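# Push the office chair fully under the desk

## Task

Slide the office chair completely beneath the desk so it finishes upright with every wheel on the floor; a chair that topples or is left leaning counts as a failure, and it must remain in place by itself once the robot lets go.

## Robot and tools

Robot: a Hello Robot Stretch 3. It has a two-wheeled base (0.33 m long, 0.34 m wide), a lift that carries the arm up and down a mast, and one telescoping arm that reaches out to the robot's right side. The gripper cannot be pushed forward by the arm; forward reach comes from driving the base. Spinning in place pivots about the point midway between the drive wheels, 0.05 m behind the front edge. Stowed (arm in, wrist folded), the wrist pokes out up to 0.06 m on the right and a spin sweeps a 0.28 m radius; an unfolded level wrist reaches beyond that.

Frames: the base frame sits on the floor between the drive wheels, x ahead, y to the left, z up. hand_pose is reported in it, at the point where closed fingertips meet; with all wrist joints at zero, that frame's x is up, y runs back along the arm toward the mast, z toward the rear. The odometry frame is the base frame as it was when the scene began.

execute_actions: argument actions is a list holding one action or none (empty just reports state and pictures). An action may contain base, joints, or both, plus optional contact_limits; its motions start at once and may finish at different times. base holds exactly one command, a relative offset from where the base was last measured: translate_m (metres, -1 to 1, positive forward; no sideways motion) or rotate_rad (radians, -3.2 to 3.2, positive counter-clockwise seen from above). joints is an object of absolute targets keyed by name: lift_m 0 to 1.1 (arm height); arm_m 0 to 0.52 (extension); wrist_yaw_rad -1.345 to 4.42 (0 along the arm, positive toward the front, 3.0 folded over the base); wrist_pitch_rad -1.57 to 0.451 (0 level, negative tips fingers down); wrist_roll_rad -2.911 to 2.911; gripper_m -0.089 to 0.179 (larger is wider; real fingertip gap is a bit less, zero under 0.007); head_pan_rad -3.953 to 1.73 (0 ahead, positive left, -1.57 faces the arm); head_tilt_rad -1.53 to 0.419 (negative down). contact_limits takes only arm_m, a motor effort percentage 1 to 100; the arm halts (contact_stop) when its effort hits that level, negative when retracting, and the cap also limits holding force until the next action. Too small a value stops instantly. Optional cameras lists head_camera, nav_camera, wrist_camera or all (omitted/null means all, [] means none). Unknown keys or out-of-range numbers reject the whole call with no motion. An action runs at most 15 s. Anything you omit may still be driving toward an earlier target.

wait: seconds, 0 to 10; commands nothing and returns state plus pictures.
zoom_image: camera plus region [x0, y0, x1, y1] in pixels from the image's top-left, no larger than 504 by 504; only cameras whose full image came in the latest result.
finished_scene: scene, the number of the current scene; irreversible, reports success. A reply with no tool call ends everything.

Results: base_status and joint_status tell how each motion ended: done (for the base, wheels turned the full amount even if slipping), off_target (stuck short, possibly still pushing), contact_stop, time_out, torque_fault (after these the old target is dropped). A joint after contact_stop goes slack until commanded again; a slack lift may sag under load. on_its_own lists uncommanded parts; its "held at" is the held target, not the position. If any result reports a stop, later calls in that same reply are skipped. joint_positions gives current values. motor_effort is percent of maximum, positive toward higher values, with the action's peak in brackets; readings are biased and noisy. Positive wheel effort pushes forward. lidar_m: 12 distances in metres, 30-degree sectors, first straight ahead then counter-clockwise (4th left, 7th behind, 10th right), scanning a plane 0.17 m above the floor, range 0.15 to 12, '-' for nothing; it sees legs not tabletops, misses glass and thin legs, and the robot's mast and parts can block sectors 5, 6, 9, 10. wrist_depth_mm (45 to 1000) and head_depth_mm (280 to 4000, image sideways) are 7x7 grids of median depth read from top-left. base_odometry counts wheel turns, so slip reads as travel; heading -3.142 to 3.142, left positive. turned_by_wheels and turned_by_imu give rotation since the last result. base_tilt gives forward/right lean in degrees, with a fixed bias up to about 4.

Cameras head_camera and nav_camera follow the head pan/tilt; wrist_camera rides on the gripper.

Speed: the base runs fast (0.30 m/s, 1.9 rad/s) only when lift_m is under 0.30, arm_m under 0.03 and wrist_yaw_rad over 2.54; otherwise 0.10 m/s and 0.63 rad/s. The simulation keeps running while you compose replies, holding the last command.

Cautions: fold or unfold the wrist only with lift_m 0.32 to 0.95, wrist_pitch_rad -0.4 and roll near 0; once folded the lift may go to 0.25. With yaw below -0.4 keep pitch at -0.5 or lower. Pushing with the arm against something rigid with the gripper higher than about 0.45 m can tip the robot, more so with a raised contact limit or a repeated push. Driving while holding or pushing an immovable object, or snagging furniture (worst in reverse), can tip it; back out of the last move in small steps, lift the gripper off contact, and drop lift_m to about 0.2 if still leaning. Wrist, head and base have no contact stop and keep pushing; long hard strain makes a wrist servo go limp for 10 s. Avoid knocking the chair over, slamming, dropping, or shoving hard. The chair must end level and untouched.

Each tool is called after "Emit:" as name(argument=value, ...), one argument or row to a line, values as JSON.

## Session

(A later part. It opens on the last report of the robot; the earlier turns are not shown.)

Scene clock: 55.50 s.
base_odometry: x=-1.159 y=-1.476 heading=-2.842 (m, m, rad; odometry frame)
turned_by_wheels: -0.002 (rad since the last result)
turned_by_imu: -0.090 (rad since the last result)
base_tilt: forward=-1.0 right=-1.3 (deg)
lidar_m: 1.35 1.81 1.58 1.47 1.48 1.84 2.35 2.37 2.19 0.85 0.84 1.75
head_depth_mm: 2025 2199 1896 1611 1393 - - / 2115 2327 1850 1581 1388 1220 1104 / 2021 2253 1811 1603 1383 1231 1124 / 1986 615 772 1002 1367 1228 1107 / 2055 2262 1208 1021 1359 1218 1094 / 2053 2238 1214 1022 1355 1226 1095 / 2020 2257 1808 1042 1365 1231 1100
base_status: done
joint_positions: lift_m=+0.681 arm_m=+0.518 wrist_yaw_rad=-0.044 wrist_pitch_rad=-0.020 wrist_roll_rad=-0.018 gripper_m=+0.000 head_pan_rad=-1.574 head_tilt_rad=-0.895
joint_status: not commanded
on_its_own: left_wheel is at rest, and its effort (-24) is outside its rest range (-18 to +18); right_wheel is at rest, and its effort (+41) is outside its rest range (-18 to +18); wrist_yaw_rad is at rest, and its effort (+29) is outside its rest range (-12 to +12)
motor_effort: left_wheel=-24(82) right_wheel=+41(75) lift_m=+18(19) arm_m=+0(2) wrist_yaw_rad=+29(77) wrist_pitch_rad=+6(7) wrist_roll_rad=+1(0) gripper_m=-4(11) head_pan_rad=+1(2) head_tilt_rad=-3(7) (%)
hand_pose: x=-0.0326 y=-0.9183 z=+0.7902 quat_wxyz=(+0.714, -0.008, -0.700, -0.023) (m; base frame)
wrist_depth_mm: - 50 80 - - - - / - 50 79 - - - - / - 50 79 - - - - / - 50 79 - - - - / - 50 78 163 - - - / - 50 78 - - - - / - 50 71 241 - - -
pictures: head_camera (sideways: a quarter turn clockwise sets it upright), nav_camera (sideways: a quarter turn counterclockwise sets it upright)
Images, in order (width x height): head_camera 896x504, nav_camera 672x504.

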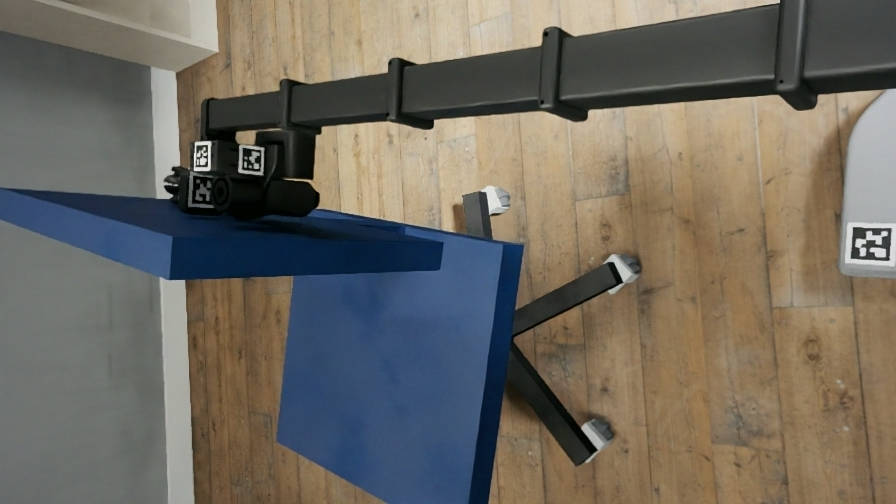

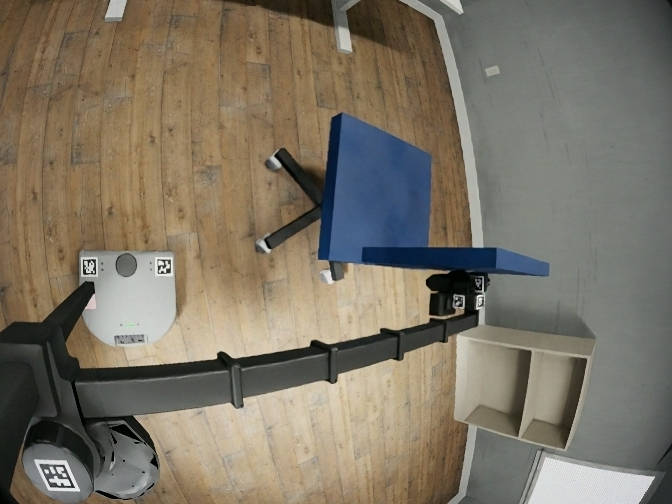

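Emit:
execute_actions(
  actions=[
    {"base":{"translate_m":-0.1},"joints":{"arm_m":0,"wrist_pitch_rad":-0.4,"head_pan_rad":0,"head_tilt_rad":-0.8}},
  ],
  cameras=[],
)

Emit:
execute_actions(
  actions=[
    {"base":{"translate_m":-0.1},"joints":{"wrist_yaw_rad":3.0}},
  ],
  cameras=[],
)

Emit:
execute_actions(
  actions=[
    {"base":{"translate_m":-0.1},"joints":{"lift_m":0.26}},
  ],
  cameras=[],
)

Emit:
execute_actions(
  actions=[
    {"base":{"translate_m":-0.26}},
  ],
  cameras=[],
)

Emit:
execute_actions(
  actions=[
    {"base":{"rotate_rad":-1.42}},
  ],
  cameras=[],
)

Emit:
execute_actions(
  actions=[
    {"base":{"translate_m":1.0}},
  ],
  cameras=[],
)

Emit:
execute_actions(
  actions=[
    {"base":{"translate_m":0.23}},
  ],
  cameras=[],
)

Emit:
execute_actions(
  actions=[
    {"base":{"rotate_rad":2.02}},
  ],
  cameras=["head_camera","nav_camera"],
)

Scene clock: 61.03 s.
base_odometry: x=-1.063 y=-1.447 heading=-2.842 (m, m, rad; odometry frame)
turned_by_wheels: +0.000 (rad since the last result)
turned_by_imu: +0.001 (rad since the last result)
base_tilt: forward=-1.0 right=-1.2 (deg)
lidar_m: 1.44 1.91 1.57 1.45 1.47 1.83 2.25 2.27 2.49 2.16 0.87 1.83
head_depth_mm: 1607 1283 2099 1753 1454 1269 1123 / 1595 1283 2087 1737 1464 1264 1114 / 1592 1278 2081 1730 1468 1274 1121 / 1582 1276 2102 1755 1471 1271 1114 / 1559 1277 1997 1687 1466 1265 1112 / 1574 1266 2059 1735 1467 1264 1115 / 1589 1821 2016 1743 1464 1271 1120
base_status: done
joint_positions: lift_m=+0.681 arm_m=+0.000 wrist_yaw_rad=-0.061 wrist_pitch_rad=-0.414 wrist_roll_rad=-0.018 gripper_m=+0.000 head_pan_rad=-0.007 head_tilt_rad=-0.803
joint_status: all done
on_its_own: wrist_yaw_rad is held at -0.061, not at your +0.000, by its stall guard, which is not easing now
motor_effort: left_wheel=+0(9) right_wheel=-1(10) lift_m=+18(18) arm_m=-2(2) wrist_yaw_rad=+0(8) wrist_pitch_rad=+4(6) wrist_roll_rad=+1(0) gripper_m=-2(3) head_pan_rad=+2(31) head_tilt_rad=+2(17) (%)
hand_pose: x=-0.0352 y=-0.3697 z=+0.6941 quat_wxyz=(+0.694, +0.126, -0.689, -0.166) (m; base frame)
wrist_depth_mm: - 312 479 - - - - / - 339 487 - - - - / - 803 489 - - - - / 676 613 585 - - - - / 519 514 544 - - - - / 943 507 880 947 976 963 954 / 881 831 853 859 831 847 811
pictures: none
No camera images: the call's "cameras" was empty. Leave "cameras" out to get every camera's image.

Scene clock: 63.57 s.
base_odometry: x=-0.968 y=-1.417 heading=-2.842 (m, m, rad; odometry frame)
turned_by_wheels: +0.000 (rad since the last result)
turned_by_imu: -0.001 (rad since the last result)
base_tilt: forward=-1.2 right=-1.2 (deg)
lidar_m: 1.55 2.01 1.54 1.44 1.45 1.81 2.15 2.17 2.50 2.14 0.91 1.92
head_depth_mm: 1673 1403 2127 1748 1463 1267 1117 / 1661 1342 2158 1743 1468 1273 1120 / 1629 1336 2147 1749 1471 1271 1117 / 1621 1340 2140 1730 1466 1264 1114 / 1634 1339 2084 1730 1459 1270 1119 / 1639 1399 2107 1738 1457 1267 1113 / 1678 1902 2073 1734 1468 1261 1117
base_status: done
joint_positions: lift_m=+0.681 arm_m=+0.000 wrist_yaw_rad=+2.998 wrist_pitch_rad=-0.414 wrist_roll_rad=-0.018 gripper_m=+0.000 head_pan_rad=-0.007 head_tilt_rad=-0.803
joint_status: all done
motor_effort: left_wheel=+0(5) right_wheel=+0(5) lift_m=+18(18) arm_m=-2(2) wrist_yaw_rad=+1(1) wrist_pitch_rad=+4(4) wrist_roll_rad=+0(0) gripper_m=-3(2) head_pan_rad=+2(2) head_tilt_rad=+3(3) (%)
hand_pose: x=+0.0109 y=+0.0773 z=+0.6941 quat_wxyz=(+0.194, +0.694, +0.098, +0.686) (m; base frame)
wrist_depth_mm: - - - - - - - / - - - - - - - / - - - - - - - / - - - - - - - / - - - - - - - / - - - 951 959 939 941 / 878 891 872 863 833 832 819
pictures: none
No camera images: the call's "cameras" was empty. Leave "cameras" out to get every camera's image.

Scene clock: 68.23 s.
base_odometry: x=-0.872 y=-1.388 heading=-2.842 (m, m, rad; odometry frame)
turned_by_wheels: +0.000 (rad since the last result)
turned_by_imu: +0.000 (rad since the last result)
base_tilt: forward=-0.9 right=-1.2 (deg)
lidar_m: 1.64 2.11 1.56 1.43 1.44 1.79 2.05 2.07 2.46 2.12 0.96 2.01
head_depth_mm: 1729 2136 2146 1748 1460 1269 1117 / 1737 2134 2143 1750 1465 1271 1120 / 1719 2085 2156 1739 1464 1272 1118 / 1709 1419 2125 1744 1461 1270 1117 / 1692 1400 2080 1742 1468 1269 1117 / 1723 1986 2136 1731 1467 1266 1114 / 1756 2037 2124 1723 1474 1265 1120
base_status: done
joint_positions: lift_m=+0.261 arm_m=+0.000 wrist_yaw_rad=+2.999 wrist_pitch_rad=-0.415 wrist_roll_rad=-0.018 gripper_m=+0.000 head_pan_rad=-0.007 head_tilt_rad=-0.803
joint_status: all done
motor_effort: left_wheel=+1(5) right_wheel=+0(4) lift_m=+14(14) arm_m=-2(2) wrist_yaw_rad=+1(0) wrist_pitch_rad=+4(4) wrist_roll_rad=+1(1) gripper_m=-3(3) head_pan_rad=+2(2) head_tilt_rad=+3(1) (%)
hand_pose: x=+0.0108 y=+0.0772 z=+0.2741 quat_wxyz=(+0.194, +0.694, +0.098, +0.686) (m; base frame)
wrist_depth_mm: - - - - - - - / - - - - - - - / - - 959 945 871 840 831 / 750 728 719 694 689 658 642 / 605 589 - - 564 536 541 / 492 511 - - 474 460 453 / 440 - - - 403 397 391
pictures: none
No camera images: the call's "cameras" was empty. Leave "cameras" out to get every camera's image.

Scene clock: 70.93 s.
base_odometry: x=-0.624 y=-1.311 heading=-2.842 (m, m, rad; odometry frame)
turned_by_wheels: +0.000 (rad since the last result)
turned_by_imu: -0.002 (rad since the last result)
base_tilt: forward=-1.1 right=-1.4 (deg)
lidar_m: 1.90 2.28 1.52 1.39 1.40 1.74 1.79 1.82 2.27 2.10 1.13 1.14
head_depth_mm: 1749 2387 2154 1741 1470 1267 1118 / 1744 2398 2163 1743 1462 1270 1116 / 1753 2337 2160 1747 1474 1267 1119 / 1746 2339 2139 1736 1456 1263 1119 / 1731 2239 2081 1743 1466 1263 1123 / 1963 2275 2149 1738 1462 1264 1116 / 2000 2243 2150 1742 1461 1270 1120
base_status: done
joint_positions: lift_m=+0.261 arm_m=+0.000 wrist_yaw_rad=+2.999 wrist_pitch_rad=-0.415 wrist_roll_rad=-0.018 gripper_m=+0.000 head_pan_rad=-0.007 head_tilt_rad=-0.803
joint_status: not commanded
motor_effort: left_wheel=+1(8) right_wheel=-1(6) lift_m=+13(14) arm_m=-2(2) wrist_yaw_rad=+1(2) wrist_pitch_rad=+4(4) wrist_roll_rad=+0(1) gripper_m=-3(3) head_pan_rad=+2(2) head_tilt_rad=+3(2) (%)
hand_pose: x=+0.0106 y=+0.0773 z=+0.2741 quat_wxyz=(+0.194, +0.694, +0.098, +0.686) (m; base frame)
wrist_depth_mm: - - - - - - - / - - - - - - - / - 977 926 936 894 857 845 / 756 728 712 690 676 653 642 / 602 587 - - 562 558 531 / 503 504 - - 469 458 449 / 448 - - - 404 392 389
pictures: none
No camera images: the call's "cameras" was empty. Leave "cameras" out to get every camera's image.

Scene clock: 73.10 s.
base_odometry: x=-0.624 y=-1.311 heading=+2.021 (m, m, rad; odometry frame)
turned_by_wheels: -1.420 (rad since the last result)
turned_by_imu: -1.428 (rad since the last result)
base_tilt: forward=-1.0 right=-1.2 (deg)
lidar_m: 2.10 1.13 2.24 1.91 1.93 1.44 1.39 1.44 1.98 1.80 1.87 2.36
head_depth_mm: 1947 2287 2169 1735 1471 1261 1118 / 2004 2250 2143 1749 1469 1277 1117 / 2062 2323 2137 1739 1468 1260 1123 / 2063 2344 2136 1732 1464 1272 1117 / 2080 2368 2131 1743 1468 1271 1125 / 2079 2373 2137 1735 1465 1271 1118 / 2024 1014 1089 1217 1466 1264 1114
base_status: done
joint_positions: lift_m=+0.261 arm_m=+0.000 wrist_yaw_rad=+2.999 wrist_pitch_rad=-0.415 wrist_roll_rad=-0.018 gripper_m=+0.000 head_pan_rad=-0.007 head_tilt_rad=-0.803
joint_status: not commanded
motor_effort: left_wheel=+4(11) right_wheel=-5(10) lift_m=+14(14) arm_m=-2(2) wrist_yaw_rad=+0(1) wrist_pitch_rad=+4(4) wrist_roll_rad=+0(1) gripper_m=-2(2) head_pan_rad=+2(2) head_tilt_rad=+1(2) (%)
hand_pose: x=+0.0106 y=+0.0773 z=+0.2741 quat_wxyz=(+0.194, +0.694, +0.098, +0.686) (m; base frame)
wrist_depth_mm: - - - - - - - / - - - - - - 978 / - - 924 926 880 857 741 / 743 739 748 706 692 662 653 / 608 583 - - 578 547 531 / 496 515 - - 476 460 446 / 439 - - - 400 401 392
pictures: none
No camera images: the call's "cameras" was empty. Leave "cameras" out to get every camera's image.

Scene clock: 78.10 s.
base_odometry: x=-1.059 y=-0.411 heading=+2.021 (m, m, rad; odometry frame)
turned_by_wheels: +0.000 (rad since the last result)
turned_by_imu: +0.007 (rad since the last result)
base_tilt: forward=-1.0 right=-1.2 (deg)
lidar_m: 1.31 1.44 1.99 0.64 2.43 2.46 2.38 2.48 1.87 1.82 1.55 1.14
head_depth_mm: 1130 1195 1348 1624 1469 1271 1120 / 1169 1346 1539 1667 1463 1263 1122 / 1177 1346 1583 1732 1464 1267 1119 / 1181 1352 1603 1749 1473 1268 1121 / 1184 1371 1614 1751 1457 1270 1116 / 1205 1387 1623 1729 1467 1264 1122 / 1211 1385 1646 1731 1459 1267 1121
base_status: done
joint_positions: lift_m=+0.261 arm_m=+0.000 wrist_yaw_rad=+2.999 wrist_pitch_rad=-0.415 wrist_roll_rad=-0.018 gripper_m=+0.000 head_pan_rad=-0.007 head_tilt_rad=-0.802
joint_status: not commanded
motor_effort: left_wheel=+3(12) right_wheel=-4(8) lift_m=+14(14) arm_m=-2(2) wrist_yaw_rad=+1(1) wrist_pitch_rad=+4(4) wrist_roll_rad=+1(1) gripper_m=-2(3) head_pan_rad=+3(2) head_tilt_rad=+1(1) (%)
hand_pose: x=+0.0106 y=+0.0773 z=+0.2741 quat_wxyz=(+0.194, +0.694, +0.098, +0.686) (m; base frame)
wrist_depth_mm: - - - - - - - / - - - - - - - / - - 726 785 791 866 819 / 765 680 702 664 699 642 653 / 609 589 - - 569 548 540 / 504 512 - - 472 467 454 / 441 - - - 403 399 391
pictures: none
No camera images: the call's "cameras" was empty. Leave "cameras" out to get every camera's image.

Scene clock: 80.37 s.
base_odometry: x=-1.159 y=-0.204 heading=+2.021 (m, m, rad; odometry frame)
turned_by_wheels: +0.000 (rad since the last result)
turned_by_imu: +0.002 (rad since the last result)
base_tilt: forward=-1.0 right=-1.4 (deg)
lidar_m: 1.16 1.20 1.67 1.87 2.43 2.70 2.61 2.72 1.88 1.82 1.41 0.92
head_depth_mm: 959 1082 1149 1303 1411 1264 1123 / 970 1103 1297 1525 1440 1269 1121 / 972 1114 1305 1595 1468 1272 1117 / 983 1128 1317 1610 1478 1269 1120 / 989 1136 1329 1614 1464 1271 1118 / 1001 1146 1344 1606 1470 1269 1117 / 1007 1161 1365 1620 1461 1261 1112
base_status: done
joint_positions: lift_m=+0.261 arm_m=+0.000 wrist_yaw_rad=+2.999 wrist_pitch_rad=-0.415 wrist_roll_rad=-0.018 gripper_m=+0.000 head_pan_rad=-0.007 head_tilt_rad=-0.802
joint_status: not commanded
motor_effort: left_wheel=+3(11) right_wheel=-4(8) lift_m=+14(14) arm_m=-2(2) wrist_yaw_rad=-1(0) wrist_pitch_rad=+4(4) wrist_roll_rad=+0(0) gripper_m=-3(3) head_pan_rad=+2(2) head_tilt_rad=+1(1) (%)
hand_pose: x=+0.0106 y=+0.0773 z=+0.2741 quat_wxyz=(+0.194, +0.694, +0.098, +0.686) (m; base frame)
wrist_depth_mm: - - - - - - - / - - - - - - - / - 717 841 885 867 847 834 / 669 675 734 699 668 661 647 / 598 541 - - 570 547 536 / 495 508 - - 476 460 458 / 446 - - - 406 398 388
pictures: none
No camera images: the call's "cameras" was empty. Leave "cameras" out to get every camera's image.

Scene clock: 82.87 s.
base_odometry: x=-1.159 y=-0.204 heading=-2.242 (m, m, rad; odometry frame)
turned_by_wheels: +2.020 (rad since the last result)
turned_by_imu: +2.031 (rad since the last result)
base_tilt: forward=-1.1 right=-1.3 (deg)
lidar_m: 0.70 2.75 2.60 2.67 1.91 1.83 1.41 0.92 1.04 1.18 1.55 1.87
head_depth_mm: 1752 2228 2150 1747 1431 1266 1120 / 1756 2357 2141 1108 976 1218 1118 / 1762 2479 2151 521 686 1201 1119 / 1855 2529 524 586 747 1201 1123 / 1991 2667 563 696 951 1262 1118 / 2599 2746 653 856 1431 1274 1118 / 2789 2523 1941 1742 1460 1263 1108
base_status: done
joint_positions: lift_m=+0.261 arm_m=+0.000 wrist_yaw_rad=+2.999 wrist_pitch_rad=-0.415 wrist_roll_rad=-0.018 gripper_m=+0.000 head_pan_rad=-0.007 head_tilt_rad=-0.802
joint_status: not commanded
motor_effort: left_wheel=-4(10) right_wheel=+4(13) lift_m=+14(14) arm_m=-2(2) wrist_yaw_rad=-1(1) wrist_pitch_rad=+4(4) wrist_roll_rad=+1(1) gripper_m=-3(3) head_pan_rad=+2(2) head_tilt_rad=+1(0) (%)
hand_pose: x=+0.0106 y=+0.0772 z=+0.2741 quat_wxyz=(+0.194, +0.694, +0.098, +0.686) (m; base frame)
wrist_depth_mm: - - - - - - - / - - - - - - - / - 985 936 938 886 861 836 / 752 741 728 692 688 664 640 / 603 585 - - 580 546 536 / 501 521 - - 467 464 446 / 444 - - - 401 403 393
pictures: head_camera (sideways: a quarter turn clockwise sets it upright), nav_camera (sideways: a quarter turn counterclockwise sets it upright)
Images, in order (width x height): head_camera 896x504, nav_camera 672x504.

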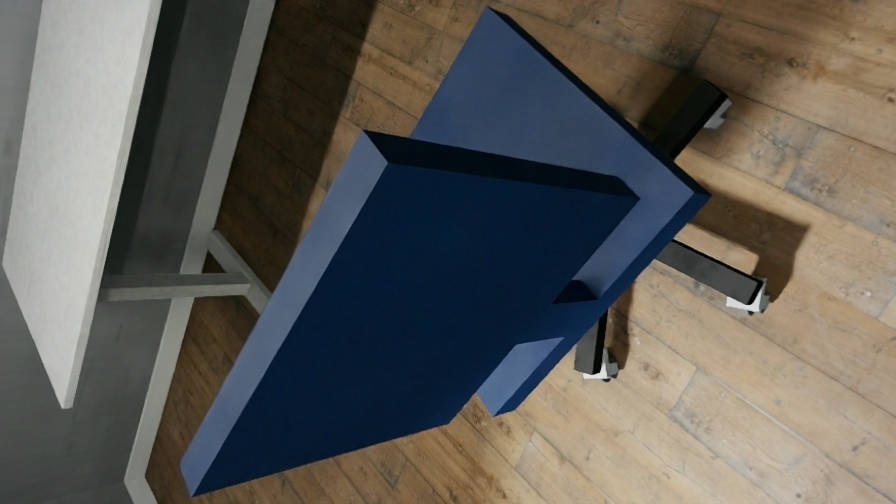

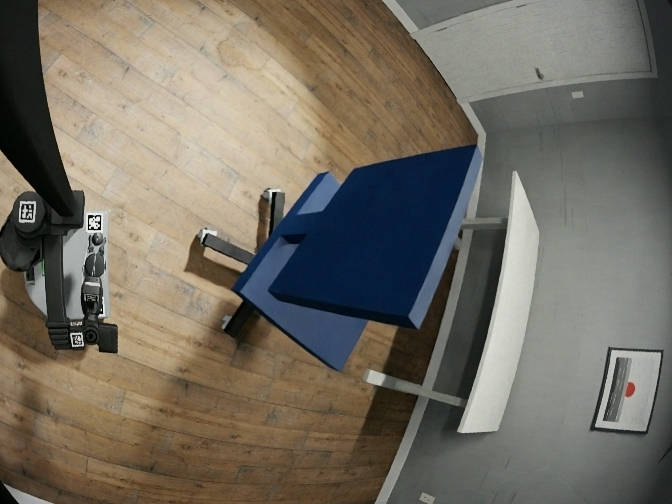

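Emit:
execute_actions(
  actions=[
    {"base":{"translate_m":0.3},"joints":{"head_tilt_rad":-1.1}},
  ],
  cameras=[],
)

Emit:
execute_actions(
  actions=[
    {"base":{"translate_m":0.5}},
  ],
  cameras=["head_camera","nav_camera"],
)

Scene clock: 85.73 s.
base_odometry: x=-1.346 y=-0.439 heading=-2.242 (m, m, rad; odometry frame)
turned_by_wheels: +0.000 (rad since the last result)
turned_by_imu: +0.002 (rad since the last result)
base_tilt: forward=-1.0 right=-1.4 (deg)
lidar_m: 0.40 2.59 2.47 2.54 2.19 2.09 1.70 1.15 1.29 1.32 1.74 1.61
head_depth_mm: 1909 1757 1572 888 1248 1171 1082 / 1969 1778 1576 895 788 1145 - / 2026 1772 990 891 301 749 - / 1978 1778 990 324 368 1129 - / 1957 1772 1572 334 627 1168 - / 2037 1791 361 427 1275 1182 1098 / 2032 1773 374 1353 1282 1179 1090
base_status: done
joint_positions: lift_m=+0.261 arm_m=+0.000 wrist_yaw_rad=+2.999 wrist_pitch_rad=-0.415 wrist_roll_rad=-0.018 gripper_m=+0.000 head_pan_rad=-0.007 head_tilt_rad=-1.087
joint_status: all done
motor_effort: left_wheel=-4(9) right_wheel=+5(11) lift_m=+14(14) arm_m=-3(2) wrist_yaw_rad=+0(1) wrist_pitch_rad=+4(4) wrist_roll_rad=+0(0) gripper_m=-3(3) head_pan_rad=+2(2) head_tilt_rad=-8(37) (%)
hand_pose: x=+0.0106 y=+0.0772 z=+0.2741 quat_wxyz=(+0.194, +0.694, +0.098, +0.686) (m; base frame)
wrist_depth_mm: - - - - - - - / - - - - - - - / - 964 980 937 896 834 830 / 753 737 722 692 692 660 675 / 599 589 - - 576 540 496 / 494 509 - - 464 453 447 / 443 - - - 402 397 395
pictures: none
No camera images: the call's "cameras" was empty. Leave "cameras" out to get every camera's image.

Scene clock: 88.97 s.
base_odometry: x=-1.657 y=-0.830 heading=-2.242 (m, m, rad; odometry frame)
turned_by_wheels: +0.000 (rad since the last result)
turned_by_imu: +0.007 (rad since the last result)
base_tilt: forward=-1.1 right=-1.3 (deg)
lidar_m: 1.46 2.19 2.24 2.30 2.65 2.52 2.19 1.60 1.51 1.55 1.22 0.35
head_depth_mm: 867 1706 1576 886 807 758 1072 / 891 1767 1566 883 808 - - / 912 1761 1553 891 293 361 - / 1832 1787 1545 327 410 1133 - / 1518 1656 372 632 1281 1179 - / 1976 428 1543 1410 1275 1176 1106 / 2038 1770 1566 1424 1284 1177 1094
base_status: done
joint_positions: lift_m=+0.260 arm_m=+0.000 wrist_yaw_rad=+3.004 wrist_pitch_rad=-0.420 wrist_roll_rad=-0.022 gripper_m=+0.000 head_pan_rad=-0.006 head_tilt_rad=-1.092
joint_status: not commanded
motor_effort: left_wheel=+1(91) right_wheel=+6(45) lift_m=+28(29) arm_m=-2(3) wrist_yaw_rad=-3(11) wrist_pitch_rad=+6(6) wrist_roll_rad=+2(3) gripper_m=-3(3) head_pan_rad=+1(2) head_tilt_rad=-6(8) (%)
hand_pose: x=+0.0095 y=+0.0769 z=+0.2726 quat_wxyz=(+0.194, +0.692, +0.102, +0.688) (m; base frame)
wrist_depth_mm: - - - - - - - / - - - - - - - / 968 943 921 908 894 823 839 / 761 730 699 690 656 656 643 / 594 573 - - 563 535 527 / 505 504 - - 463 452 453 / 442 - - - 405 397 391
pictures: head_camera (sideways: a quarter turn clockwise sets it upright), nav_camera (sideways: a quarter turn counterclockwise sets it upright)
Images, in order (width x height): head_camera 896x504, nav_camera 672x504.

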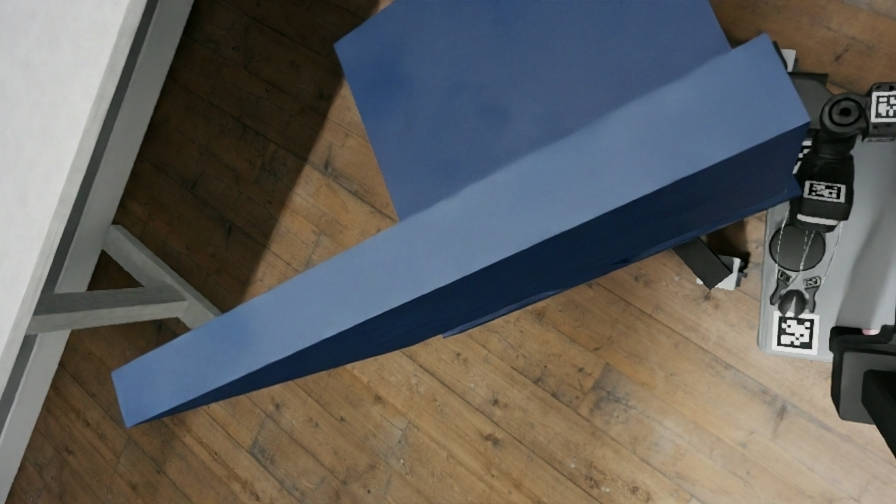

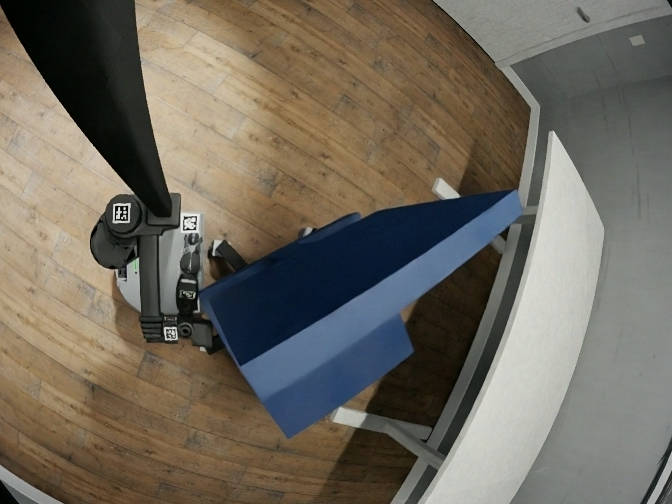

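Emit:
execute_actions(
  actions=[
    {"base":{"translate_m":0.4}},
  ],
  cameras=["head_camera","nav_camera"],
)

Scene clock: 92.33 s.
base_odometry: x=-1.906 y=-1.143 heading=-2.242 (m, m, rad; odometry frame)
turned_by_wheels: +0.000 (rad since the last result)
turned_by_imu: -0.011 (rad since the last result)
base_tilt: forward=-1.0 right=-1.3 (deg)
lidar_m: 1.07 1.69 2.05 2.12 2.78 2.88 2.53 1.79 1.70 1.73 0.97 0.37
head_depth_mm: 868 760 689 889 806 741 1064 / 868 751 679 331 296 721 - / 841 411 370 332 314 571 - / 873 764 1530 1391 1277 1158 - / 872 782 1525 1412 1284 1168 - / 879 795 1567 1417 1281 1183 1112 / 883 1681 1563 1407 1287 1178 1090
base_status: done
joint_positions: lift_m=+0.260 arm_m=+0.000 wrist_yaw_rad=+2.994 wrist_pitch_rad=-0.418 wrist_roll_rad=-0.024 gripper_m=+0.000 head_pan_rad=-0.005 head_tilt_rad=-1.092
joint_status: not commanded
motor_effort: left_wheel=+0(19) right_wheel=+6(50) lift_m=+28(28) arm_m=-1(2) wrist_yaw_rad=+4(10) wrist_pitch_rad=+5(6) wrist_roll_rad=+3(3) gripper_m=-3(3) head_pan_rad=+2(2) head_tilt_rad=-4(6) (%)
hand_pose: x=+0.0117 y=+0.0769 z=+0.2731 quat_wxyz=(+0.196, +0.692, +0.098, +0.688) (m; base frame)
wrist_depth_mm: - - - - - - - / - - - - - - - / 977 970 941 897 888 849 820 / 744 723 714 698 683 657 638 / 598 574 576 - 570 537 530 / 496 505 - - 477 456 447 / 436 - - - 404 401 393
pictures: head_camera (sideways: a quarter turn clockwise sets it upright), nav_camera (sideways: a quarter turn counterclockwise sets it upright)
Images, in order (width x height): head_camera 896x504, nav_camera 672x504.

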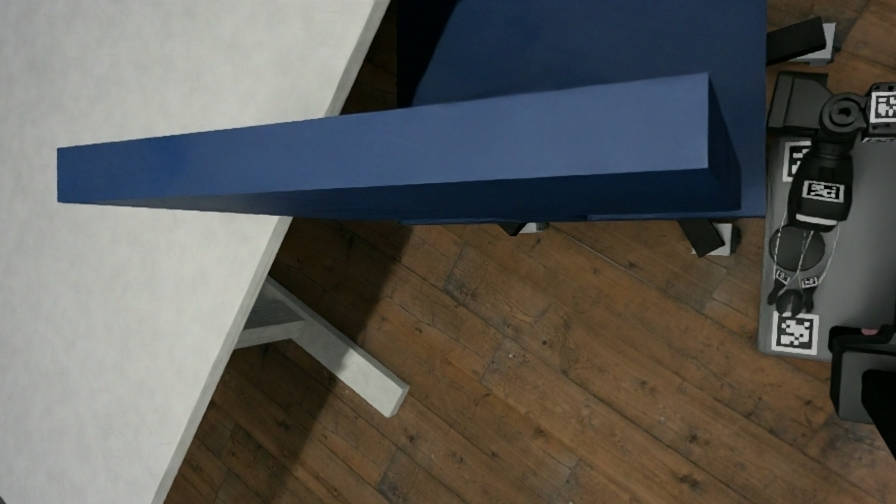

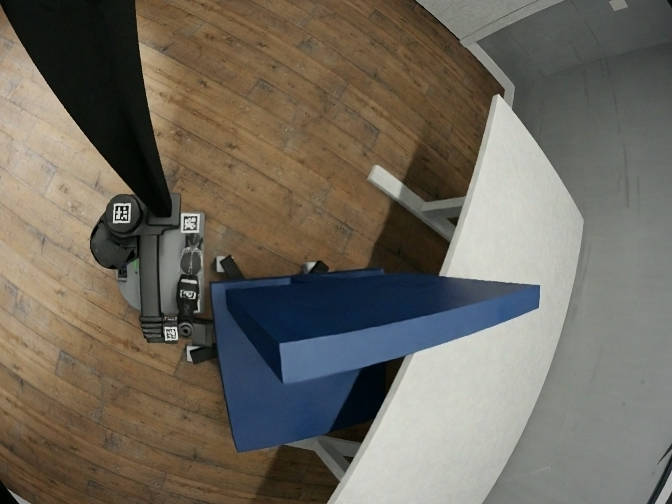

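Emit:
execute_actions(
  actions=[
    {"base":{"translate_m":-0.4}},
  ],
  cameras=[],
)

Emit:
execute_actions(
  actions=[
    {"base":{"rotate_rad":1.92},"joints":{"head_pan_rad":-1.57,"head_tilt_rad":-0.9}},
  ],
  cameras=[],
)

Emit:
execute_actions(
  actions=[
    {"joints":{"lift_m":0.72,"wrist_roll_rad":0}},
  ],
  cameras=[],
)

Emit:
execute_actions(
  actions=[
    {"joints":{"wrist_yaw_rad":0.0,"arm_m":0.25}},
  ],
  cameras=["head_camera","nav_camera"],
)

Scene clock: 95.67 s.
base_odometry: x=-1.657 y=-0.830 heading=-2.242 (m, m, rad; odometry frame)
turned_by_wheels: +0.000 (rad since the last result)
turned_by_imu: -0.002 (rad since the last result)
base_tilt: forward=-1.0 right=-1.3 (deg)
lidar_m: 1.46 2.17 2.23 2.30 2.66 2.52 2.19 1.61 1.52 1.55 1.72 0.72
head_depth_mm: 865 1700 984 924 1265 1168 1085 / 855 1083 986 931 1266 1167 - / 520 552 727 936 1288 1170 - / 1832 1756 1571 1414 1282 1177 - / 1503 1703 1564 1408 1288 1172 - / 1988 1761 1568 1413 1286 1179 1117 / 2028 1762 1581 1417 1286 1178 1088
base_status: done
joint_positions: lift_m=+0.260 arm_m=+0.000 wrist_yaw_rad=+2.999 wrist_pitch_rad=-0.418 wrist_roll_rad=-0.024 gripper_m=+0.000 head_pan_rad=-0.005 head_tilt_rad=-1.092
joint_status: not commanded
motor_effort: left_wheel=+1(7) right_wheel=-1(7) lift_m=+28(28) arm_m=-1(1) wrist_yaw_rad=+1(4) wrist_pitch_rad=+5(5) wrist_roll_rad=+2(3) gripper_m=-3(3) head_pan_rad=+2(2) head_tilt_rad=-6(5) (%)
hand_pose: x=+0.0106 y=+0.0771 z=+0.2731 quat_wxyz=(+0.195, +0.692, +0.100, +0.688) (m; base frame)
wrist_depth_mm: - - - - - - - / - - - - - - - / 984 950 914 920 880 842 827 / 741 723 711 679 665 665 645 / 593 589 - - 574 540 531 / 495 503 - - 471 456 444 / 439 - - - 402 399 391
pictures: none
No camera images: the call's "cameras" was empty. Leave "cameras" out to get every camera's image.

Scene clock: 98.07 s.
base_odometry: x=-1.657 y=-0.830 heading=-0.323 (m, m, rad; odometry frame)
turned_by_wheels: +1.920 (rad since the last result)
turned_by_imu: +1.931 (rad since the last result)
base_tilt: forward=-1.1 right=-1.3 (deg)
lidar_m: 2.63 2.53 2.53 1.60 1.52 1.52 1.78 1.22 0.72 1.46 2.24 2.25
head_depth_mm: 1288 1037 1883 766 859 1229 1104 / 1294 1530 1796 1601 1371 1204 1114 / 1854 2190 1882 1593 1375 1226 - / 2258 2316 1886 1612 1390 1218 - / 2406 2319 1897 1596 1384 1225 1093 / 2226 2313 1879 1592 1381 1224 1092 / 2058 2232 1891 1603 1386 1221 1102
base_status: done
joint_positions: lift_m=+0.260 arm_m=+0.000 wrist_yaw_rad=+2.999 wrist_pitch_rad=-0.418 wrist_roll_rad=-0.024 gripper_m=+0.000 head_pan_rad=-1.563 head_tilt_rad=-0.902
joint_status: all done
motor_effort: left_wheel=-4(11) right_wheel=+4(13) lift_m=+28(28) arm_m=-1(1) wrist_yaw_rad=+0(1) wrist_pitch_rad=+5(5) wrist_roll_rad=+3(3) gripper_m=-3(3) head_pan_rad=-3(32) head_tilt_rad=+1(25) (%)
hand_pose: x=+0.0106 y=+0.0771 z=+0.2731 quat_wxyz=(+0.195, +0.692, +0.100, +0.688) (m; base frame)
wrist_depth_mm: - - - - - - - / - - - - - - - / - - 919 911 895 862 814 / 754 722 733 695 676 667 656 / 594 588 - - 570 538 533 / 493 506 - - 470 457 455 / 440 - - - 400 398 391
pictures: none
No camera images: the call's "cameras" was empty. Leave "cameras" out to get every camera's image.

Scene clock: 103.07 s.
base_odometry: x=-1.657 y=-0.830 heading=-0.323 (m, m, rad; odometry frame)
turned_by_wheels: +0.000 (rad since the last result)
turned_by_imu: +0.000 (rad since the last result)
base_tilt: forward=-1.0 right=-1.4 (deg)
lidar_m: 2.63 2.52 2.53 1.60 1.52 1.52 1.79 1.22 0.72 1.46 2.24 2.25
head_depth_mm: 1298 1049 1879 764 861 - - / 1296 1529 1803 1603 1386 - 1098 / 1860 2204 1889 1603 1378 - - / 2270 2292 1876 1606 1386 - 1124 / 2418 2319 1873 1613 1388 1221 1097 / 2236 2311 1881 1602 1388 1221 1095 / 2088 2220 1879 1598 1389 1222 1096
base_status: not commanded
joint_positions: lift_m=+0.719 arm_m=+0.000 wrist_yaw_rad=+2.999 wrist_pitch_rad=-0.418 wrist_roll_rad=-0.007 gripper_m=+0.000 head_pan_rad=-1.563 head_tilt_rad=-0.902
joint_status: all done
motor_effort: left_wheel=-4(4) right_wheel=+5(4) lift_m=+60(61) arm_m=-1(1) wrist_yaw_rad=+0(1) wrist_pitch_rad=+5(5) wrist_roll_rad=+3(2) gripper_m=-2(2) head_pan_rad=-3(3) head_tilt_rad=+3(2) (%)
hand_pose: x=+0.0106 y=+0.0771 z=+0.7320 quat_wxyz=(+0.195, +0.698, +0.098, +0.682) (m; base frame)
wrist_depth_mm: - - - - - - - / - - - - - - - / - - - - - - - / - - - - - - - / - - - - - - - / - - - 995 990 - 995 / 936 928 923 905 895 868 856
pictures: none
No camera images: the call's "cameras" was empty. Leave "cameras" out to get every camera's image.

Scene clock: 106.13 s.
base_odometry: x=-1.657 y=-0.830 heading=-0.323 (m, m, rad; odometry frame)
turned_by_wheels: +0.000 (rad since the last result)
turned_by_imu: +0.000 (rad since the last result)
base_tilt: forward=-1.1 right=-1.3 (deg)
lidar_m: 2.64 2.51 2.53 1.60 1.52 1.52 1.78 1.22 0.72 1.47 2.23 2.25
head_depth_mm: 1286 1040 1882 656 - - - / 1291 1532 1855 - 1386 1203 1092 / 1854 2195 1995 1503 1383 1225 1115 / 2273 2292 1895 1606 1381 1219 1108 / 2412 2303 1886 1592 1387 1233 1096 / 2252 2303 1887 1595 1388 1220 1092 / 2071 2233 1884 1589 1378 1225 1099
base_status: not commanded
joint_positions: lift_m=+0.719 arm_m=+0.250 wrist_yaw_rad=+0.001 wrist_pitch_rad=-0.418 wrist_roll_rad=-0.006 gripper_m=+0.000 head_pan_rad=-1.563 head_tilt_rad=-0.902
joint_status: all done
motor_effort: left_wheel=-4(4) right_wheel=+5(5) lift_m=+59(60) arm_m=+2(2) wrist_yaw_rad=-2(1) wrist_pitch_rad=+5(5) wrist_roll_rad=+2(3) gripper_m=-3(2) head_pan_rad=-3(3) head_tilt_rad=+2(1) (%)
hand_pose: x=-0.0212 y=-0.6191 z=+0.7320 quat_wxyz=(+0.694, +0.148, -0.689, -0.146) (m; base frame)
wrist_depth_mm: - - - - 693 631 591 / - - - - - 455 390 / - - - - - - - / - - - - - - 361 / - - - - - - 350 / - - - 937 982 926 426 / 923 908 904 915 874 853 373
pictures: head_camera (sideways: a quarter turn clockwise sets it upright), nav_camera (sideways: a quarter turn counterclockwise sets it upright)
Images, in order (width x height): head_camera 896x504, nav_camera 672x504.

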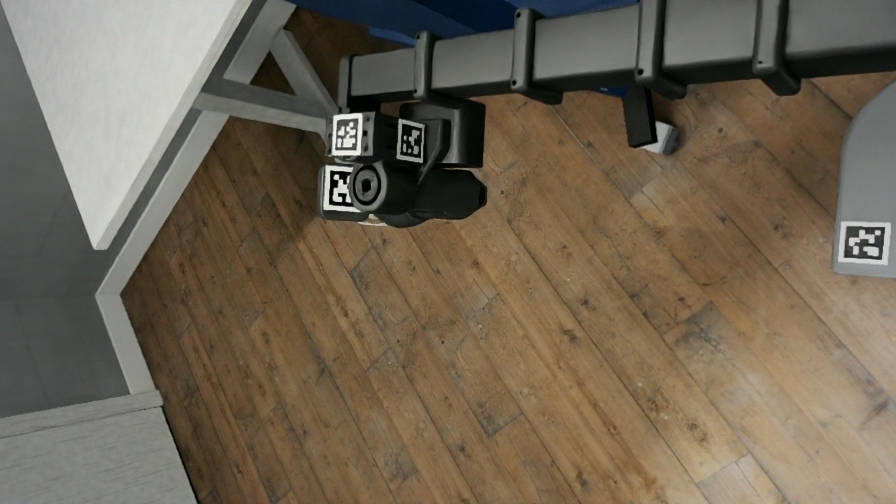

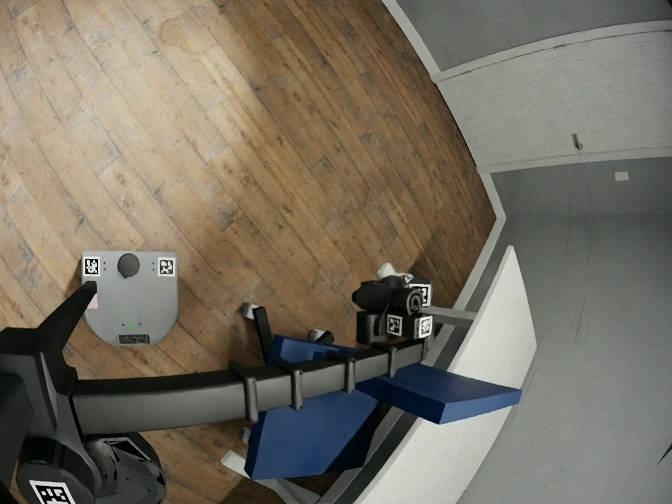

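Emit:
execute_actions(
  actions=[
    {"joints":{"arm_m":0.16}},
  ],
  cameras=[],
)

Emit:
execute_actions(
  actions=[
    {"base":{"rotate_rad":-0.6}},
  ],
  cameras=["head_camera","nav_camera"],
)

Scene clock: 108.13 s.
base_odometry: x=-1.657 y=-0.830 heading=-0.323 (m, m, rad; odometry frame)
turned_by_wheels: +0.000 (rad since the last result)
turned_by_imu: +0.000 (rad since the last result)
base_tilt: forward=-1.1 right=-1.3 (deg)
lidar_m: 2.64 2.52 2.53 1.60 1.52 1.52 1.78 1.22 0.72 1.46 2.23 2.25
head_depth_mm: 1291 1044 1863 679 - - - / 1291 1534 1788 1677 1342 1204 1099 / 1850 2212 1885 - 1333 1227 1130 / 2287 2308 1893 1597 1383 1225 1111 / 2406 2301 1902 1588 1381 1218 1098 / 2239 2323 1867 1591 1380 1223 1093 / 2069 2218 1889 1594 1389 1225 1097
base_status: not commanded
joint_positions: lift_m=+0.719 arm_m=+0.160 wrist_yaw_rad=+0.001 wrist_pitch_rad=-0.418 wrist_roll_rad=-0.006 gripper_m=+0.000 head_pan_rad=-1.563 head_tilt_rad=-0.902
joint_status: all done
motor_effort: left_wheel=-4(4) right_wheel=+4(4) lift_m=+60(59) arm_m=-3(4) wrist_yaw_rad=+0(1) wrist_pitch_rad=+5(5) wrist_roll_rad=+3(2) gripper_m=-2(3) head_pan_rad=-3(3) head_tilt_rad=+2(1) (%)
hand_pose: x=-0.0213 y=-0.5298 z=+0.7320 quat_wxyz=(+0.694, +0.147, -0.689, -0.146) (m; base frame)
wrist_depth_mm: - - - - 691 634 355 / - - - - - - 339 / - - - - - - 326 / - - - - - - 310 / - - - - - - 300 / - - - 967 - 960 291 / 955 956 926 882 880 778 310
pictures: none
No camera images: the call's "cameras" was empty. Leave "cameras" out to get every camera's image.

Scene clock: 112.10 s.
base_odometry: x=-1.657 y=-0.830 heading=-0.923 (m, m, rad; odometry frame)
turned_by_wheels: -0.600 (rad since the last result)
turned_by_imu: -0.578 (rad since the last result)
base_tilt: forward=-1.1 right=-1.3 (deg)
lidar_m: 2.25 2.56 2.52 2.52 1.62 1.52 1.52 1.73 1.22 0.78 1.46 2.23
head_depth_mm: 1314 553 591 690 - - - / 1308 566 630 715 1321 1227 1110 / 1312 587 676 - 1339 1228 1113 / 1313 612 729 994 1362 1221 1108 / 1312 647 791 1461 1391 1228 1095 / 1308 1094 1801 1614 1397 1230 1100 / 1310 1124 1894 1604 1381 1227 1096
base_status: done
joint_positions: lift_m=+0.719 arm_m=+0.160 wrist_yaw_rad=+0.000 wrist_pitch_rad=-0.421 wrist_roll_rad=-0.005 gripper_m=+0.000 head_pan_rad=-1.565 head_tilt_rad=-0.897
joint_status: not commanded
motor_effort: left_wheel=+2(34) right_wheel=-2(70) lift_m=+56(60) arm_m=+2(4) wrist_yaw_rad=-1(62) wrist_pitch_rad=+6(16) wrist_roll_rad=+2(3) gripper_m=-2(11) head_pan_rad=-2(3) head_tilt_rad=-2(0) (%)
hand_pose: x=-0.0215 y=-0.5289 z=+0.7315 quat_wxyz=(+0.693, +0.148, -0.690, -0.148) (m; base frame)
wrist_depth_mm: 837 200 171 149 133 119 109 / 654 226 190 163 144 128 116 / - 261 215 182 157 139 124 / - 322 245 203 174 152 134 / - - 289 - 190 166 146 / - - 448 274 203 184 160 / 921 931 447 360 261 202 176
pictures: head_camera (sideways: a quarter turn clockwise sets it upright), nav_camera (sideways: a quarter turn counterclockwise sets it upright)
Images, in order (width x height): head_camera 896x504, nav_camera 672x504.

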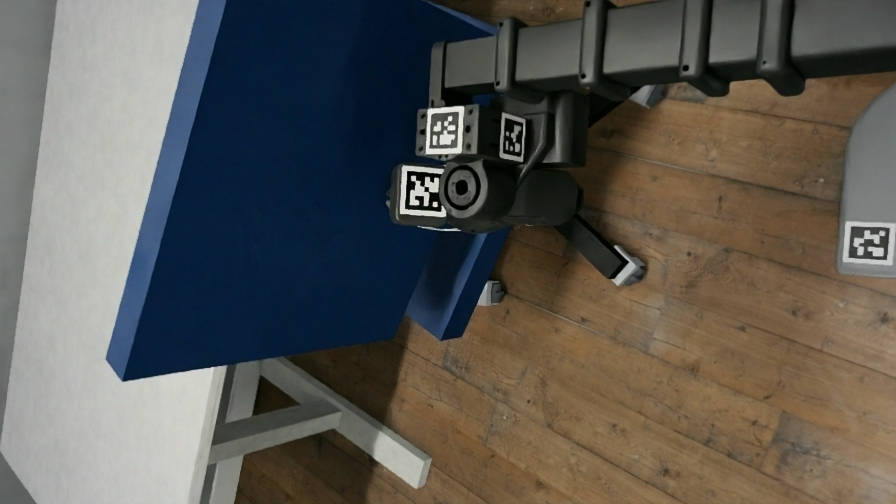

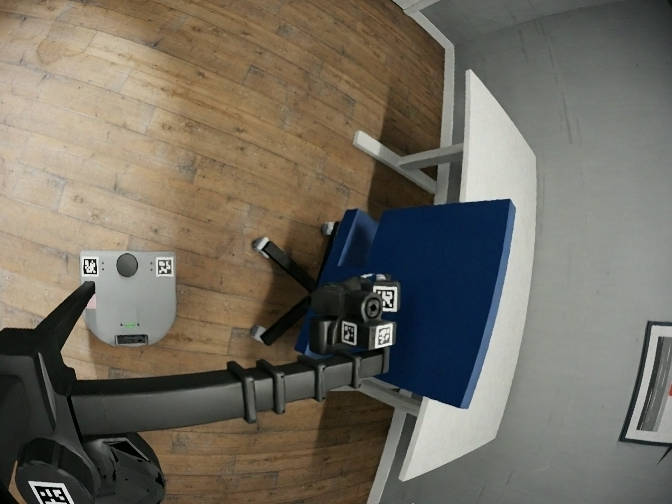

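Emit:
execute_actions(
  actions=[
    {"joints":{"arm_m":0.42}},
  ],
  cameras=["head_camera","nav_camera"],
)

Scene clock: 115.63 s.
base_odometry: x=-1.657 y=-0.830 heading=-0.923 (m, m, rad; odometry frame)
turned_by_wheels: +0.000 (rad since the last result)
turned_by_imu: -0.015 (rad since the last result)
base_tilt: forward=-1.2 right=-1.5 (deg)
lidar_m: 2.25 2.55 2.52 2.51 1.60 1.52 1.52 1.72 1.22 0.99 1.46 2.24
head_depth_mm: 1312 724 839 1585 - - - / 1312 739 - 1259 1395 1228 1109 / 727 774 1013 1450 1369 1227 1123 / 751 835 1008 1536 1403 1225 1112 / 1274 1031 1856 1617 1390 1227 1094 / 1324 1098 1864 1615 1394 1227 1098 / 1310 1092 1853 1606 1395 1222 1095
base_status: not commanded
joint_positions: lift_m=+0.720 arm_m=+0.418 wrist_yaw_rad=-0.003 wrist_pitch_rad=-0.532 wrist_roll_rad=+0.003 gripper_m=+0.000 head_pan_rad=-1.565 head_tilt_rad=-0.897
joint_status: all done
on_its_own: wrist_pitch_rad is at rest, and its effort (+37) is outside its rest range (-20 to +32)
motor_effort: left_wheel=+1(23) right_wheel=-1(34) lift_m=+51(56) arm_m=+13(16) wrist_yaw_rad=+1(41) wrist_pitch_rad=+37(39) wrist_roll_rad=-1(2) gripper_m=-2(8) head_pan_rad=-2(2) head_tilt_rad=-2(1) (%)
hand_pose: x=-0.0223 y=-0.7717 z=+0.7075 quat_wxyz=(+0.681, +0.185, -0.683, -0.188) (m; base frame)
wrist_depth_mm: 157 141 125 113 103 95 88 / 293 162 142 126 114 104 96 / 290 188 163 144 128 115 105 / - 231 191 164 144 129 116 / - - 234 - 164 147 130 / - 963 399 252 184 169 147 / 891 868 787 367 247 199 171
pictures: head_camera (sideways: a quarter turn clockwise sets it upright), nav_camera (sideways: a quarter turn counterclockwise sets it upright)
Images, in order (width x height): head_camera 896x504, nav_camera 672x504.

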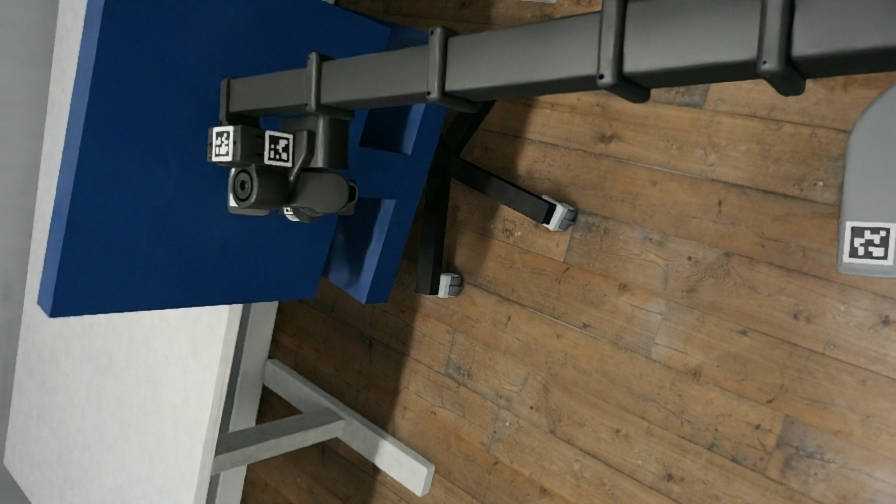

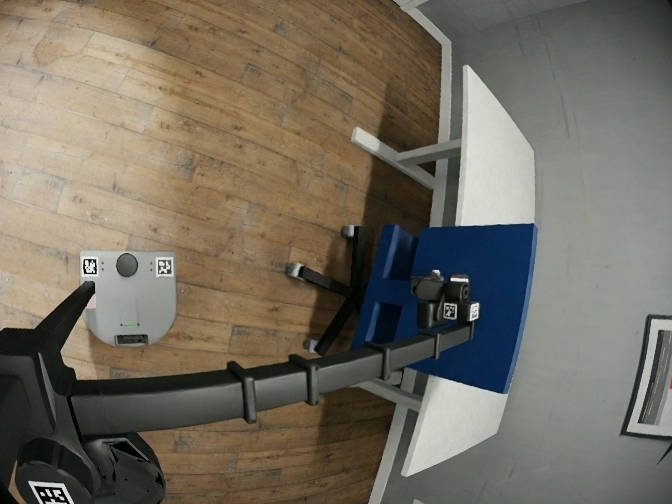

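Emit:
execute_actions(
  actions=[
    {"joints":{"arm_m":0.3,"wrist_pitch_rad":0,"lift_m":0.62}},
  ],
  cameras=[],
)

Emit:
execute_actions(
  actions=[
    {"base":{"translate_m":-0.22}},
  ],
  cameras=["wrist_camera"],
)

Scene clock: 117.93 s.
base_odometry: x=-1.657 y=-0.830 heading=-0.922 (m, m, rad; odometry frame)
turned_by_wheels: +0.000 (rad since the last result)
turned_by_imu: -0.001 (rad since the last result)
base_tilt: forward=-1.0 right=-1.3 (deg)
lidar_m: 2.25 2.54 2.53 2.52 1.60 1.52 1.52 1.71 1.22 0.99 1.46 2.23
head_depth_mm: 1318 721 847 1536 1394 1235 1100 / 1321 755 891 - 1405 1217 - / 725 792 911 - 1365 1221 1118 / 749 834 1003 1544 1383 1222 1114 / 1261 1018 1836 1599 1394 1228 1095 / 1309 1088 1842 1616 1387 1224 1098 / 1306 1092 1856 1597 1389 1225 1101
base_status: not commanded
joint_positions: lift_m=+0.621 arm_m=+0.300 wrist_yaw_rad=+0.001 wrist_pitch_rad=-0.023 wrist_roll_rad=+0.003 gripper_m=+0.000 head_pan_rad=-1.565 head_tilt_rad=-0.897
joint_status: all done
motor_effort: left_wheel=+2(5) right_wheel=-3(8) lift_m=+13(48) arm_m=-2(13) wrist_yaw_rad=+0(8) wrist_pitch_rad=+7(63) wrist_roll_rad=+0(1) gripper_m=-3(2) head_pan_rad=-2(2) head_tilt_rad=-3(1) (%)
hand_pose: x=-0.0212 y=-0.7009 z=+0.7294 quat_wxyz=(+0.706, +0.009, -0.708, -0.008) (m; base frame)
wrist_depth_mm: - - 253 226 205 187 172 / - - 262 235 212 193 176 / - - 273 242 219 198 182 / 454 405 289 253 227 206 187 / - - 299 - 231 213 193 / - - 322 271 238 220 198 / - - - 297 255 224 206
pictures: none
No camera images: the call's "cameras" was empty. Leave "cameras" out to get every camera's image.

Scene clock: 121.40 s.
base_odometry: x=-1.790 y=-0.655 heading=-0.922 (m, m, rad; odometry frame)
turned_by_wheels: +0.000 (rad since the last result)
turned_by_imu: -0.001 (rad since the last result)
base_tilt: forward=-1.1 right=-1.3 (deg)
lidar_m: 2.46 2.79 2.57 2.57 1.55 1.31 1.30 1.47 1.13 0.98 1.56 2.45
head_depth_mm: 1277 1017 1315 1560 1392 1234 1108 / 1307 991 1234 - 1403 1226 - / 1316 724 837 - 1391 1228 1120 / 1312 758 908 1457 1387 1224 1116 / 724 791 963 1504 1360 1223 1094 / 742 829 1021 1555 1383 1228 1096 / 771 990 1844 1601 1384 1223 1099
base_status: done
joint_positions: lift_m=+0.621 arm_m=+0.300 wrist_yaw_rad=+0.002 wrist_pitch_rad=-0.023 wrist_roll_rad=+0.003 gripper_m=+0.000 head_pan_rad=-1.565 head_tilt_rad=-0.897
joint_status: not commanded
motor_effort: left_wheel=+2(8) right_wheel=-2(11) lift_m=+13(14) arm_m=-2(2) wrist_yaw_rad=-1(10) wrist_pitch_rad=+7(7) wrist_roll_rad=-1(1) gripper_m=-3(3) head_pan_rad=-2(2) head_tilt_rad=-2(3) (%)
hand_pose: x=-0.0210 y=-0.7008 z=+0.7294 quat_wxyz=(+0.706, +0.009, -0.708, -0.008) (m; base frame)
wrist_depth_mm: 222 201 181 165 151 884 825 / 231 209 188 172 156 903 841 / 245 218 197 177 162 865 853 / 256 231 204 185 169 307 287 / 275 243 215 - 174 231 214 / 291 255 224 198 186 - 943 / 320 268 237 209 191 - 970
pictures: wrist_camera
Images, in order (width x height): wrist_camera 644x364.

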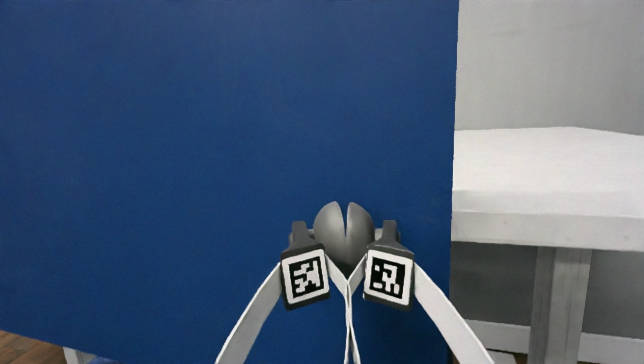

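Emit:
execute_actions(
  actions=[
    {"joints":{"arm_m":0.34},"contact_limits":{"arm_m":14}},
  ],
  cameras=[],
)

Emit:
execute_actions(
  actions=[
    {"joints":{"arm_m":0.2}},
  ],
  cameras=["nav_camera"],
)

Scene clock: 123.97 s.
base_odometry: x=-1.790 y=-0.655 heading=-0.922 (m, m, rad; odometry frame)
turned_by_wheels: +0.000 (rad since the last result)
turned_by_imu: -0.029 (rad since the last result)
base_tilt: forward=-1.1 right=-1.2 (deg)
lidar_m: 2.47 2.74 2.58 2.58 1.58 1.31 1.30 1.45 1.13 1.00 1.57 2.45
head_depth_mm: 1268 1015 1324 1567 1392 1245 1101 / 1304 1020 1796 - 1402 1224 - / 1311 754 889 1468 1391 1227 1122 / 1313 771 925 1478 1393 1230 1115 / 726 798 958 1513 1362 1225 1101 / 748 824 1006 1545 1392 1223 1096 / 752 887 1841 1602 1396 1224 1104
base_status: not commanded
joint_positions: lift_m=+0.621 arm_m=+0.328 wrist_yaw_rad=+0.006 wrist_pitch_rad=-0.024 wrist_roll_rad=+0.003 gripper_m=+0.000 head_pan_rad=-1.565 head_tilt_rad=-0.897
joint_status: arm_m contact_stop (moved +0.028 of +0.040)
on_its_own: arm_m is slack since a contact_stop, until your next command for it (your +0.340 is given up)
motor_effort: left_wheel=+4(10) right_wheel=-5(17) lift_m=+14(13) arm_m=+0(18) wrist_yaw_rad=-4(34) wrist_pitch_rad=+7(10) wrist_roll_rad=-1(1) gripper_m=-3(8) head_pan_rad=-2(2) head_tilt_rad=-3(2) (%)
contact_limits: arm_m 14 (drawing in: default 15, maximum 25; extending or still: default 21, maximum 34)
hand_pose: x=-0.0198 y=-0.7289 z=+0.7291 quat_wxyz=(+0.706, +0.011, -0.708, -0.007) (m; base frame)
wrist_depth_mm: 196 184 170 160 152 853 815 / 206 192 177 166 157 888 822 / 213 200 185 173 163 840 823 / 223 208 193 178 169 304 285 / 236 218 200 - 174 202 191 / 245 228 210 - 182 - 933 / 260 239 220 203 188 - 963
pictures: none
No camera images: the call's "cameras" was empty. Leave "cameras" out to get every camera's image.

not run: a stop came earlier in this reply.

Emit:
execute_actions(
  actions=[
    {"joints":{"arm_m":0.2}},
  ],
  cameras=[],
)

Emit:
finished_scene(
  scene=1,
)

Scene clock: 126.30 s.
base_odometry: x=-1.790 y=-0.655 heading=-0.922 (m, m, rad; odometry frame)
turned_by_wheels: +0.000 (rad since the last result)
turned_by_imu: +0.000 (rad since the last result)
base_tilt: forward=-1.0 right=-1.3 (deg)
lidar_m: 2.47 2.75 2.58 2.57 1.58 1.30 1.30 1.45 1.13 1.00 1.56 2.45
head_depth_mm: 1276 1020 1317 1562 1379 1222 1104 / 1297 1016 1768 1608 - 1224 - / 1310 750 892 1615 1333 1226 1121 / 1304 772 931 1462 1385 1224 1109 / 724 798 963 1516 1362 1228 1096 / 749 821 1006 1532 1389 1223 1099 / 752 887 1846 1610 1387 1224 1099
base_status: not commanded
joint_positions: lift_m=+0.621 arm_m=+0.200 wrist_yaw_rad=+0.001 wrist_pitch_rad=-0.023 wrist_roll_rad=+0.003 gripper_m=+0.000 head_pan_rad=-1.565 head_tilt_rad=-0.897
joint_status: all done
motor_effort: left_wheel=+2(4) right_wheel=-3(5) lift_m=+14(13) arm_m=-2(2) wrist_yaw_rad=+0(5) wrist_pitch_rad=+6(7) wrist_roll_rad=-1(1) gripper_m=-3(3) head_pan_rad=-2(2) head_tilt_rad=-3(3) (%)
hand_pose: x=-0.0213 y=-0.6009 z=+0.7296 quat_wxyz=(+0.706, +0.008, -0.708, -0.008) (m; base frame)
wrist_depth_mm: 343 318 298 280 - 961 902 / 355 330 307 289 - 987 912 / 375 347 320 299 732 875 939 / 390 363 337 311 330 318 300 / 418 381 349 - - - - / - 399 370 338 - - - / - 494 394 473 519 - -
pictures: none
No camera images: the call's "cameras" was empty. Leave "cameras" out to get every camera's image.

The scene is finished: the task was done.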